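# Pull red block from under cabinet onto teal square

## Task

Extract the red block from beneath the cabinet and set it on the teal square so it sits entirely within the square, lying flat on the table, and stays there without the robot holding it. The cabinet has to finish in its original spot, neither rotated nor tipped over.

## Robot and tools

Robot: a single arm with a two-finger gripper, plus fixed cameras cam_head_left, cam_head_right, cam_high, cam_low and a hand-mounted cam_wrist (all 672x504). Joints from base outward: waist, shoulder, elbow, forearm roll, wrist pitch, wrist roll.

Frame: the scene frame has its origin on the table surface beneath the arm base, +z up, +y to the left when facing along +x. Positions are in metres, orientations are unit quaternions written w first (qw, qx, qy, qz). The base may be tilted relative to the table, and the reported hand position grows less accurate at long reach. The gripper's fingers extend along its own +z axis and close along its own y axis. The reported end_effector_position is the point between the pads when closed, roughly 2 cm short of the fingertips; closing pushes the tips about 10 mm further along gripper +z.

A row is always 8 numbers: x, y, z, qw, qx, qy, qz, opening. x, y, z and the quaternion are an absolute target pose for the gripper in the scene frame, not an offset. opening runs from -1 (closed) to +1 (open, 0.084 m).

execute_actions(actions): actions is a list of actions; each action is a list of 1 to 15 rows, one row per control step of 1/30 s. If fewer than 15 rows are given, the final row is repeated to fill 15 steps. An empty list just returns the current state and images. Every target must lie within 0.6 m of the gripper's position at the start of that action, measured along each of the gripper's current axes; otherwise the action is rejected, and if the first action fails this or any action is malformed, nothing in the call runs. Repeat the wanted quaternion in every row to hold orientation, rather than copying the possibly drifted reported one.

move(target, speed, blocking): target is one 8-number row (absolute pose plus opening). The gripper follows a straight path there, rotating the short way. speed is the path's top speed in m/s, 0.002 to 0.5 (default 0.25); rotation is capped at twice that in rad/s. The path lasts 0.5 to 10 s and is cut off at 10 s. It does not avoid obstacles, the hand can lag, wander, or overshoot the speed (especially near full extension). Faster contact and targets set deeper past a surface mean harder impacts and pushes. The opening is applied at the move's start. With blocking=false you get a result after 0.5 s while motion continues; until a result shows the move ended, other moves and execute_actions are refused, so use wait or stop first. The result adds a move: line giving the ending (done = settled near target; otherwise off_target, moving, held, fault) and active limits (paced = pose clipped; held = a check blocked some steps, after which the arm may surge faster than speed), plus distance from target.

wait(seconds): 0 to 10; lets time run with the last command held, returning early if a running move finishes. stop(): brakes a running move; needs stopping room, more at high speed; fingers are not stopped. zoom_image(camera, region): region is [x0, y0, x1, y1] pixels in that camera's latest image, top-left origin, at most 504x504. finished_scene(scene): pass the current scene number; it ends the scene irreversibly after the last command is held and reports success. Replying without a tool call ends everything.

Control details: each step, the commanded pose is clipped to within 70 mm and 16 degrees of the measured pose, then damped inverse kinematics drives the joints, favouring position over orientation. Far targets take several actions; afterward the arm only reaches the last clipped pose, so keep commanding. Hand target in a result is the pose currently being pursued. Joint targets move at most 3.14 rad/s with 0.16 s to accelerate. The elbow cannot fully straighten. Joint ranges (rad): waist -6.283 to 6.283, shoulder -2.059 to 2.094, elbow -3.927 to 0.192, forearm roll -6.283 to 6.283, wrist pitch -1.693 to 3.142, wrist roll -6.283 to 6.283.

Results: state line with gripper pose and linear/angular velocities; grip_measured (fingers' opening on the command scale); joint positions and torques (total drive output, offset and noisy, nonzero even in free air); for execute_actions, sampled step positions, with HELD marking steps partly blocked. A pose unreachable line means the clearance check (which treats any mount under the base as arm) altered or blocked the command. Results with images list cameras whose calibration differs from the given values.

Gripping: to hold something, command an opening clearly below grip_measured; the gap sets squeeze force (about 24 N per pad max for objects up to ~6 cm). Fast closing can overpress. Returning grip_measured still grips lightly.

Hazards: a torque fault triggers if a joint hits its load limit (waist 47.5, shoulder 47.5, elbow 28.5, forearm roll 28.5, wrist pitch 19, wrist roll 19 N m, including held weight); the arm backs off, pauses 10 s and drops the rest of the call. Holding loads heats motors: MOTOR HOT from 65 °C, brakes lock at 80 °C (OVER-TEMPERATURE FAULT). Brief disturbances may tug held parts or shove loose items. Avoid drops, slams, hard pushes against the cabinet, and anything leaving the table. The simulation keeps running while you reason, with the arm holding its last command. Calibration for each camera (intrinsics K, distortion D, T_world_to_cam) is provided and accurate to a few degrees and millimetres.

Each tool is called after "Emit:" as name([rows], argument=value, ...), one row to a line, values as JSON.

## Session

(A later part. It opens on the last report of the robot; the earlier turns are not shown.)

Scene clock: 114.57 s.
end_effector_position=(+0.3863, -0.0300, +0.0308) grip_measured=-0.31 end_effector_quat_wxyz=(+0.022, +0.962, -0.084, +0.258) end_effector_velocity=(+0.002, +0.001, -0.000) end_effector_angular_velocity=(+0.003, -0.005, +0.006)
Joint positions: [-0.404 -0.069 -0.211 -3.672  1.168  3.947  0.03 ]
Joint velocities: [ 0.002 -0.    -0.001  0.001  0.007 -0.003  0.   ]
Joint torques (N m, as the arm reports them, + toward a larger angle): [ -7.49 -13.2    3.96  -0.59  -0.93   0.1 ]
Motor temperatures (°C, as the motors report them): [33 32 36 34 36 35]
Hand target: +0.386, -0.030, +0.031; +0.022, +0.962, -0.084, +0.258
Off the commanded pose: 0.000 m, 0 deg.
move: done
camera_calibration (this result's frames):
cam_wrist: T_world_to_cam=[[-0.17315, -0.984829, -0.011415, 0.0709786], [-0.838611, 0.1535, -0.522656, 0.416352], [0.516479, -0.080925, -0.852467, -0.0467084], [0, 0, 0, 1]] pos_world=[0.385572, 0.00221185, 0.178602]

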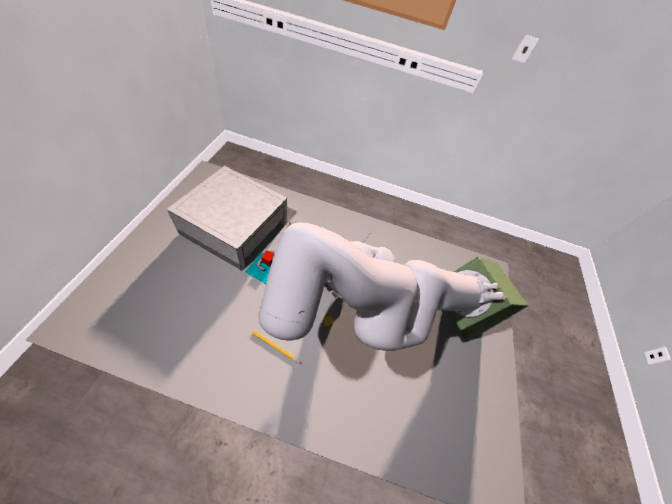

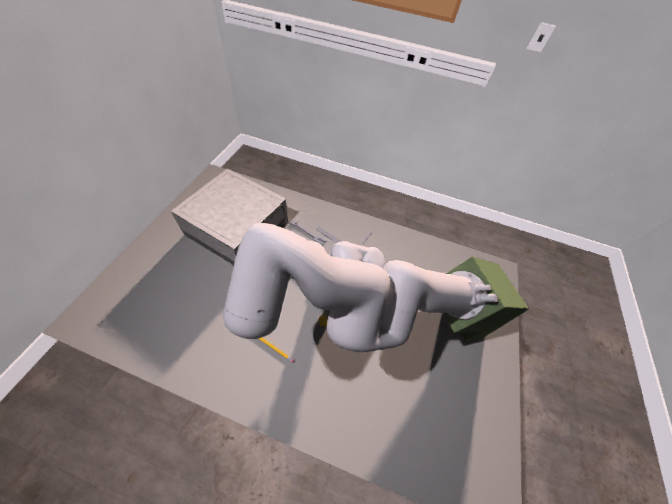

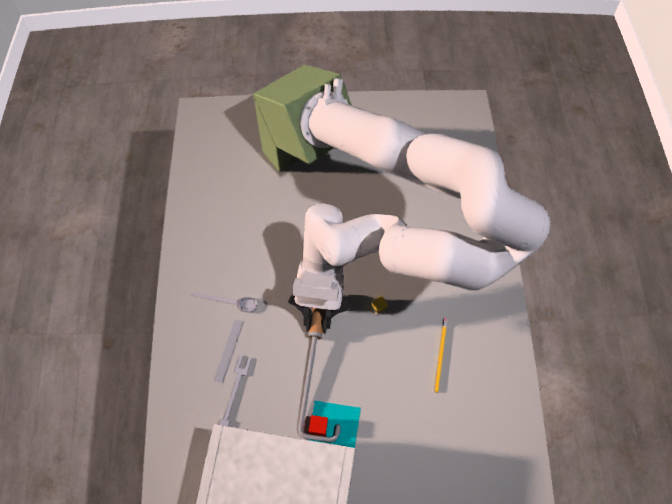

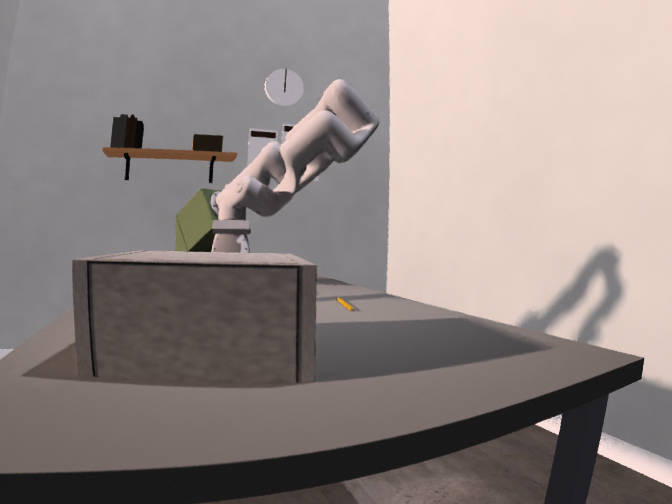

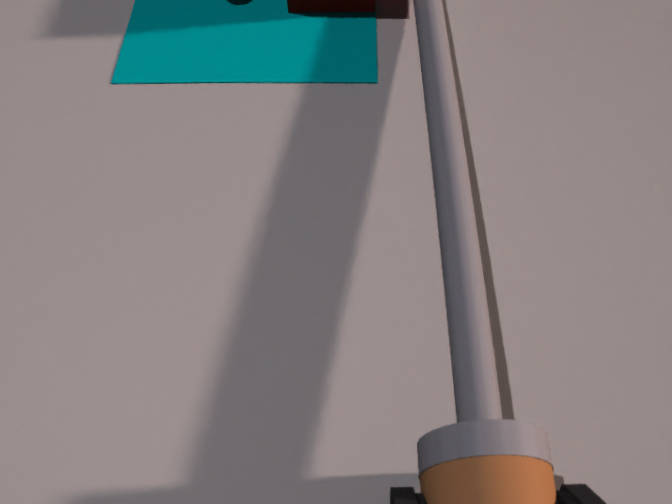

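Emit:
move(target=[0.392, 0.019, 0.031, 0.0226, 0.9622, -0.0842, 0.2578, -1], speed=0.07)

Emit:
move(target=[0.396, 0.003, 0.027, 0.0226, 0.9622, -0.0842, 0.2578, -1], speed=0.06)

Emit:
zoom_image(camera="cam_high", region=[260, 340, 400, 480])

Scene clock: 117.43 s.
end_effector_position=(+0.3921, +0.0192, +0.0310) grip_measured=-0.31 end_effector_quat_wxyz=(+0.022, +0.962, -0.084, +0.258) end_effector_velocity=(-0.001, +0.000, -0.000) end_effector_angular_velocity=(-0.002, +0.002, -0.003)
Joint positions: [-0.208 -0.26  -0.164 -3.486  1.01   3.946  0.03 ]
Joint velocities: [ 0.004 -0.002  0.     0.005 -0.006 -0.001 -0.   ]
Joint torques (N m, as the arm reports them, + toward a larger angle): [ -5.22 -13.48   4.04  -0.38  -0.84   0.05]
Motor temperatures (°C, as the motors report them): [33 32 36 34 36 35]
Hand target: +0.392, +0.019, +0.031; +0.023, +0.962, -0.084, +0.258
Off the commanded pose: 0.000 m, 0 deg.
move: done
camera_calibration (this result's frames):
cam_wrist: T_world_to_cam=[[-0.173488, -0.984774, -0.0110331, 0.120568], [-0.838424, 0.153564, -0.522936, 0.413697], [0.516669, -0.0814726, -0.8523, -0.0456131], [0, 0, 0, 1]] pos_world=[0.391337, 0.0514867, 0.178791]

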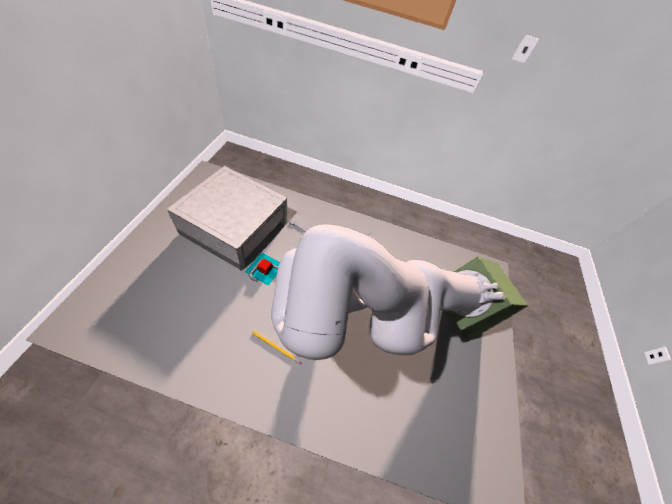

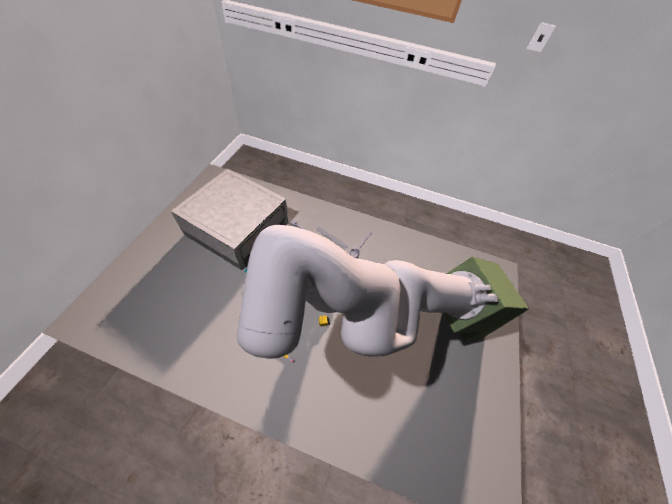

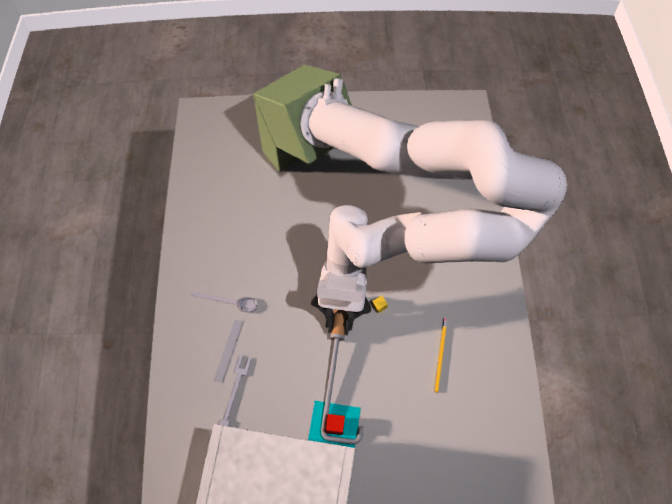

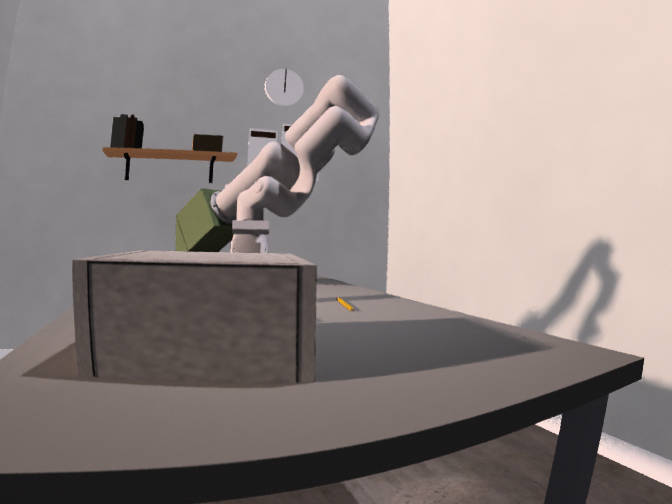

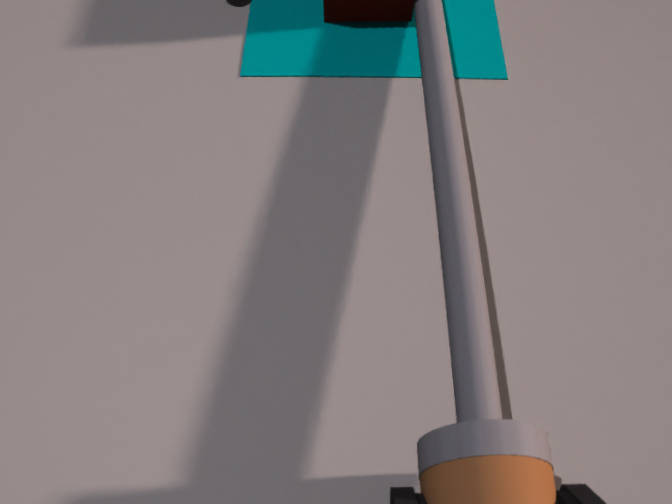

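Scene clock: 118.17 s.
end_effector_position=(+0.3959, +0.0030, +0.0270) grip_measured=-0.31 end_effector_quat_wxyz=(+0.023, +0.962, -0.084, +0.258) end_effector_velocity=(+0.000, -0.001, +0.000) end_effector_angular_velocity=(+0.000, -0.000, -0.000)
Joint positions: [-0.265 -0.186 -0.197 -3.543  1.055  3.954  0.03 ]
Joint velocities: [-0.003  0.002 -0.    -0.003  0.002  0.001  0.   ]
Joint torques (N m, as the arm reports them, + toward a larger angle): [ -6.28 -12.93   4.06  -0.37  -1.41   0.25]
Motor temperatures (°C, as the motors report them): [33 32 36 34 36 35]
Hand target: +0.396, +0.003, +0.027; +0.023, +0.962, -0.084, +0.258
Off the commanded pose: 0.000 m, 0 deg.
move: done
camera_calibration (this result's frames):
cam_wrist: T_world_to_cam=[[-0.173663, -0.984748, -0.0105758, 0.105253], [-0.838562, 0.153497, -0.522735, 0.417329], [0.516386, -0.0819115, -0.852429, -0.0521617], [0, 0, 0, 1]] pos_world=[0.395171, 0.0353168, 0.174802]

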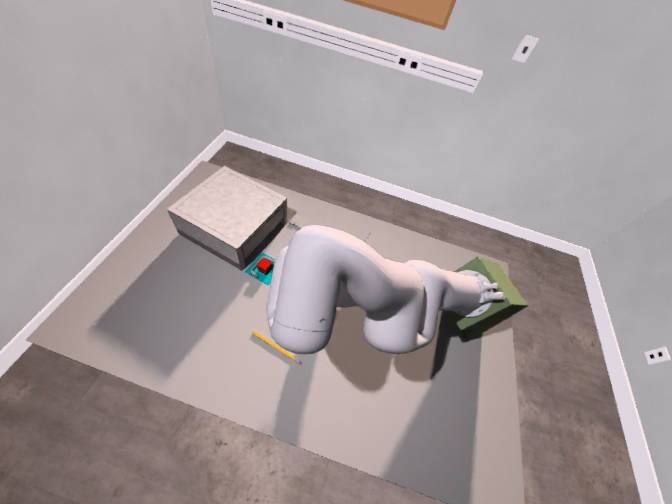

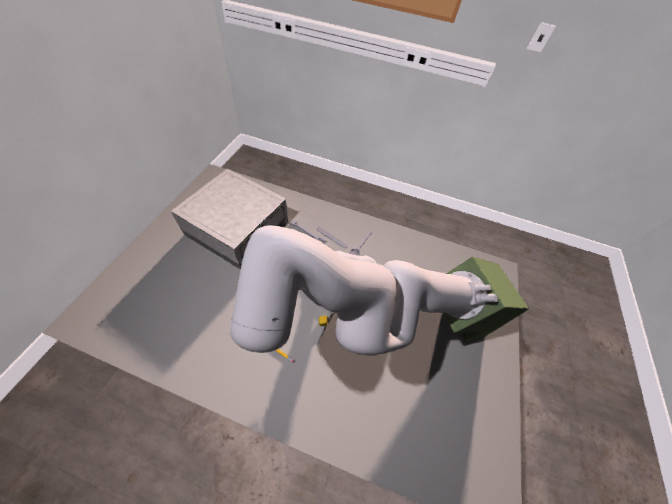

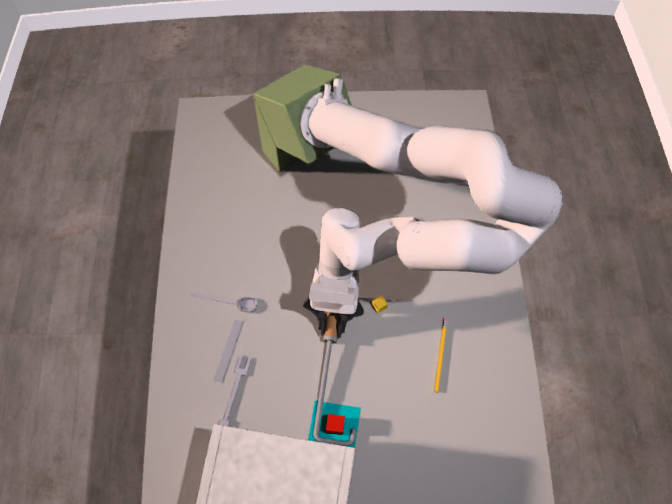

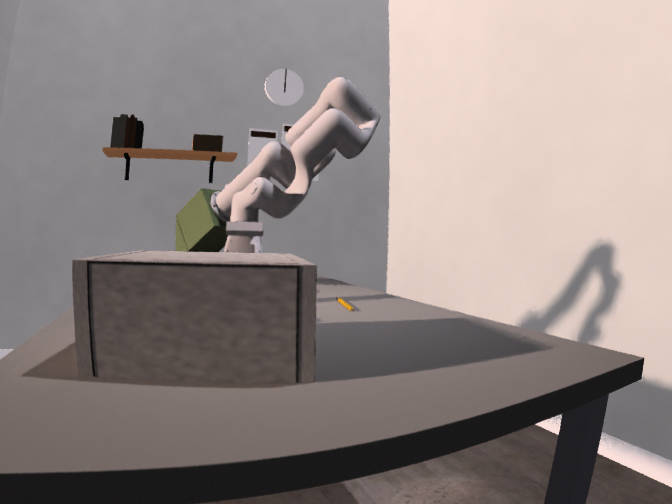

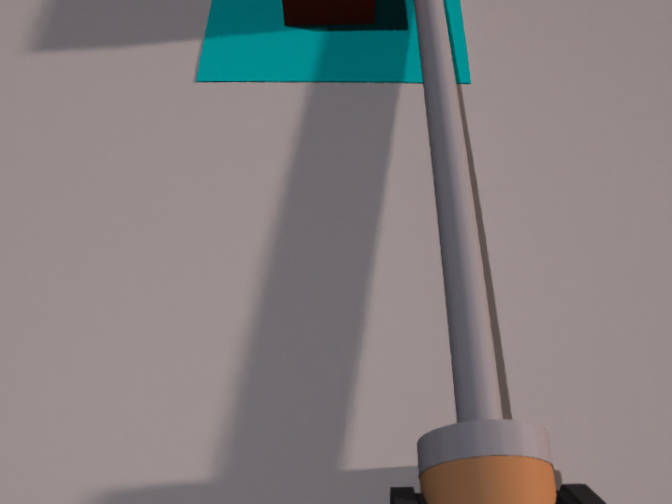

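Region (260, 340, 400, 480) of cam_high's 672x504 image, scaled by 3.600, with more detail than that image has.

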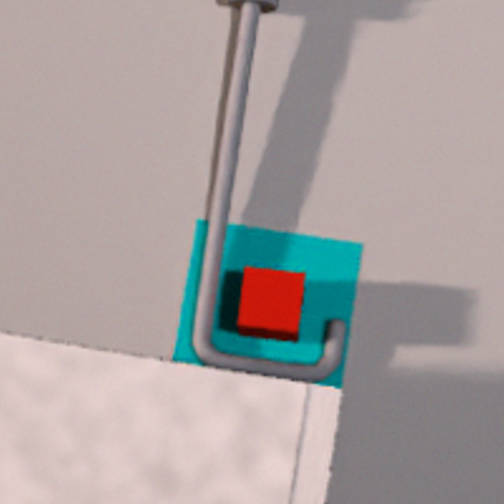

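Emit:
execute_actions([
  [[0.396,0.003,0.0265,0.0226,0.9622,-0.0842,0.2578,-0.6],[0.396,0.003,0.026,0.0226,0.9622,-0.0842,0.2578,-0.4],[0.396,0.003,0.026,0.0226,0.9622,-0.0842,0.2578,-0.3],[0.396,0.003,0.026,0.0226,0.9622,-0.0842,0.2578,-0.2],[0.396,0.003,0.026,0.0226,0.9622,-0.0842,0.2578,0.0],[0.396,0.003,0.026,0.0226,0.9622,-0.0842,0.2578,0.2],[0.396,0.003,0.026,0.0226,0.9622,-0.0842,0.2578,0.2],[0.396,0.003,0.026,0.0226,0.9622,-0.0842,0.2578,0.2],[0.396,0.003,0.026,0.0226,0.9622,-0.0842,0.2578,0.2],[0.396,0.003,0.027,0.0226,0.9622,-0.0842,0.2578,0.2],[0.396,0.003,0.029,0.0226,0.9622,-0.0842,0.2578,0.2],[0.396,0.003,0.031,0.0226,0.9622,-0.0842,0.2578,0.2],[0.396,0.003,0.033,0.0226,0.9622,-0.0842,0.2578,0.2],[0.396,0.003,0.034,0.0226,0.9622,-0.0842,0.2578,0.2],[0.396,0.003,0.035,0.0226,0.9622,-0.0842,0.2578,0.2]],
])

Scene clock: 120.93 s.
end_effector_position=(+0.3959, +0.0029, +0.0314) grip_measured=+0.19 end_effector_quat_wxyz=(+0.023, +0.962, -0.084, +0.258) end_effector_velocity=(+0.001, -0.000, +0.046) end_effector_angular_velocity=(-0.004, -0.007, +0.004)
Joint positions: [-0.275 -0.208 -0.187 -3.556  1.046  3.962  0.052]
Joint velocities: [-0.097 -0.225  0.108 -0.129 -0.086  0.086  0.   ]
Joint torques (N m, as the arm reports them, + toward a larger angle): [ -4.63 -11.85   3.17  -0.12  -1.18   0.22]
Motor temperatures (°C, as the motors report them): [33 31 36 34 36 35]
Hand target: +0.396, +0.003, +0.035; +0.023, +0.962, -0.084, +0.258
Off the commanded pose: 0.004 m, 0 deg.
Step readings (end_effector_position):
0: (+0.3960, +0.0029, +0.0270)
1: (+0.3960, +0.0029, +0.0270)
2: (+0.3960, +0.0029, +0.0269)
4: (+0.3960, +0.0030, +0.0263)
8: (+0.3959, +0.0029, +0.0260)
15: end_effector_position above
camera_calibration (this result's frames):
cam_wrist: T_world_to_cam=[[-0.173597, -0.984761, -0.0104706, 0.10522], [-0.838429, 0.153361, -0.522989, 0.419598], [0.516625, -0.0820102, -0.852275, -0.0485404], [0, 0, 0, 1]] pos_world=[0.395146, 0.0352855, 0.179177]

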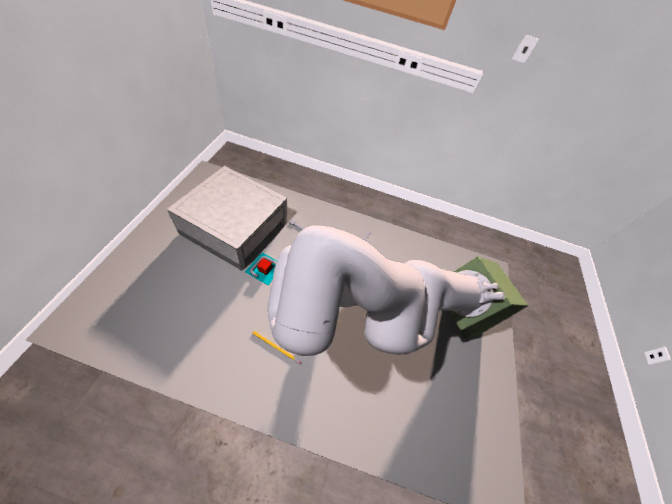

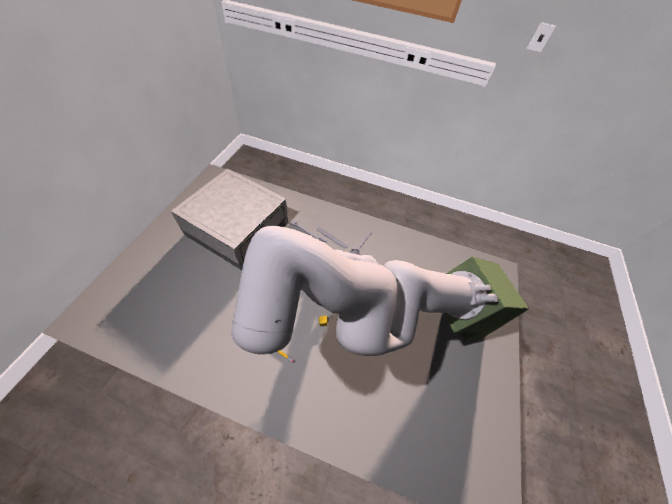

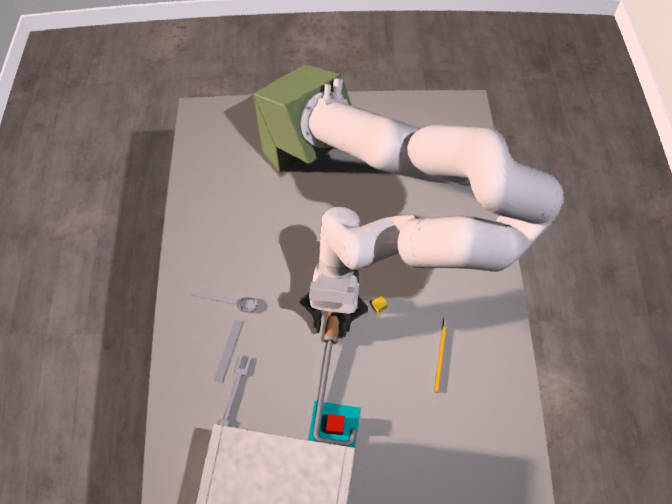

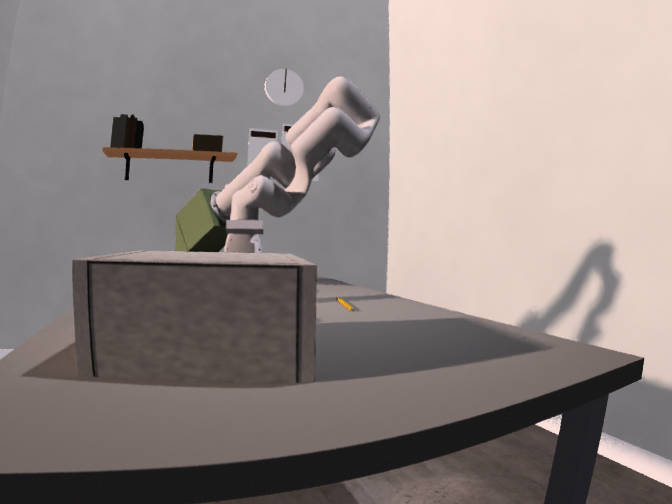

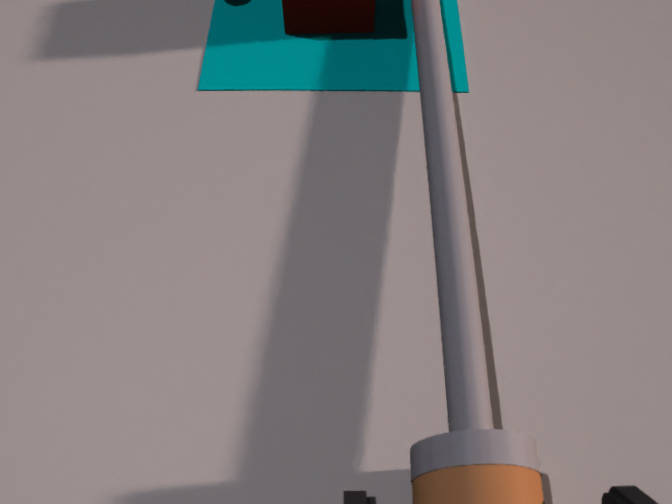

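Emit:
finished_scene(scene=2)

The scene is finished: the task was done.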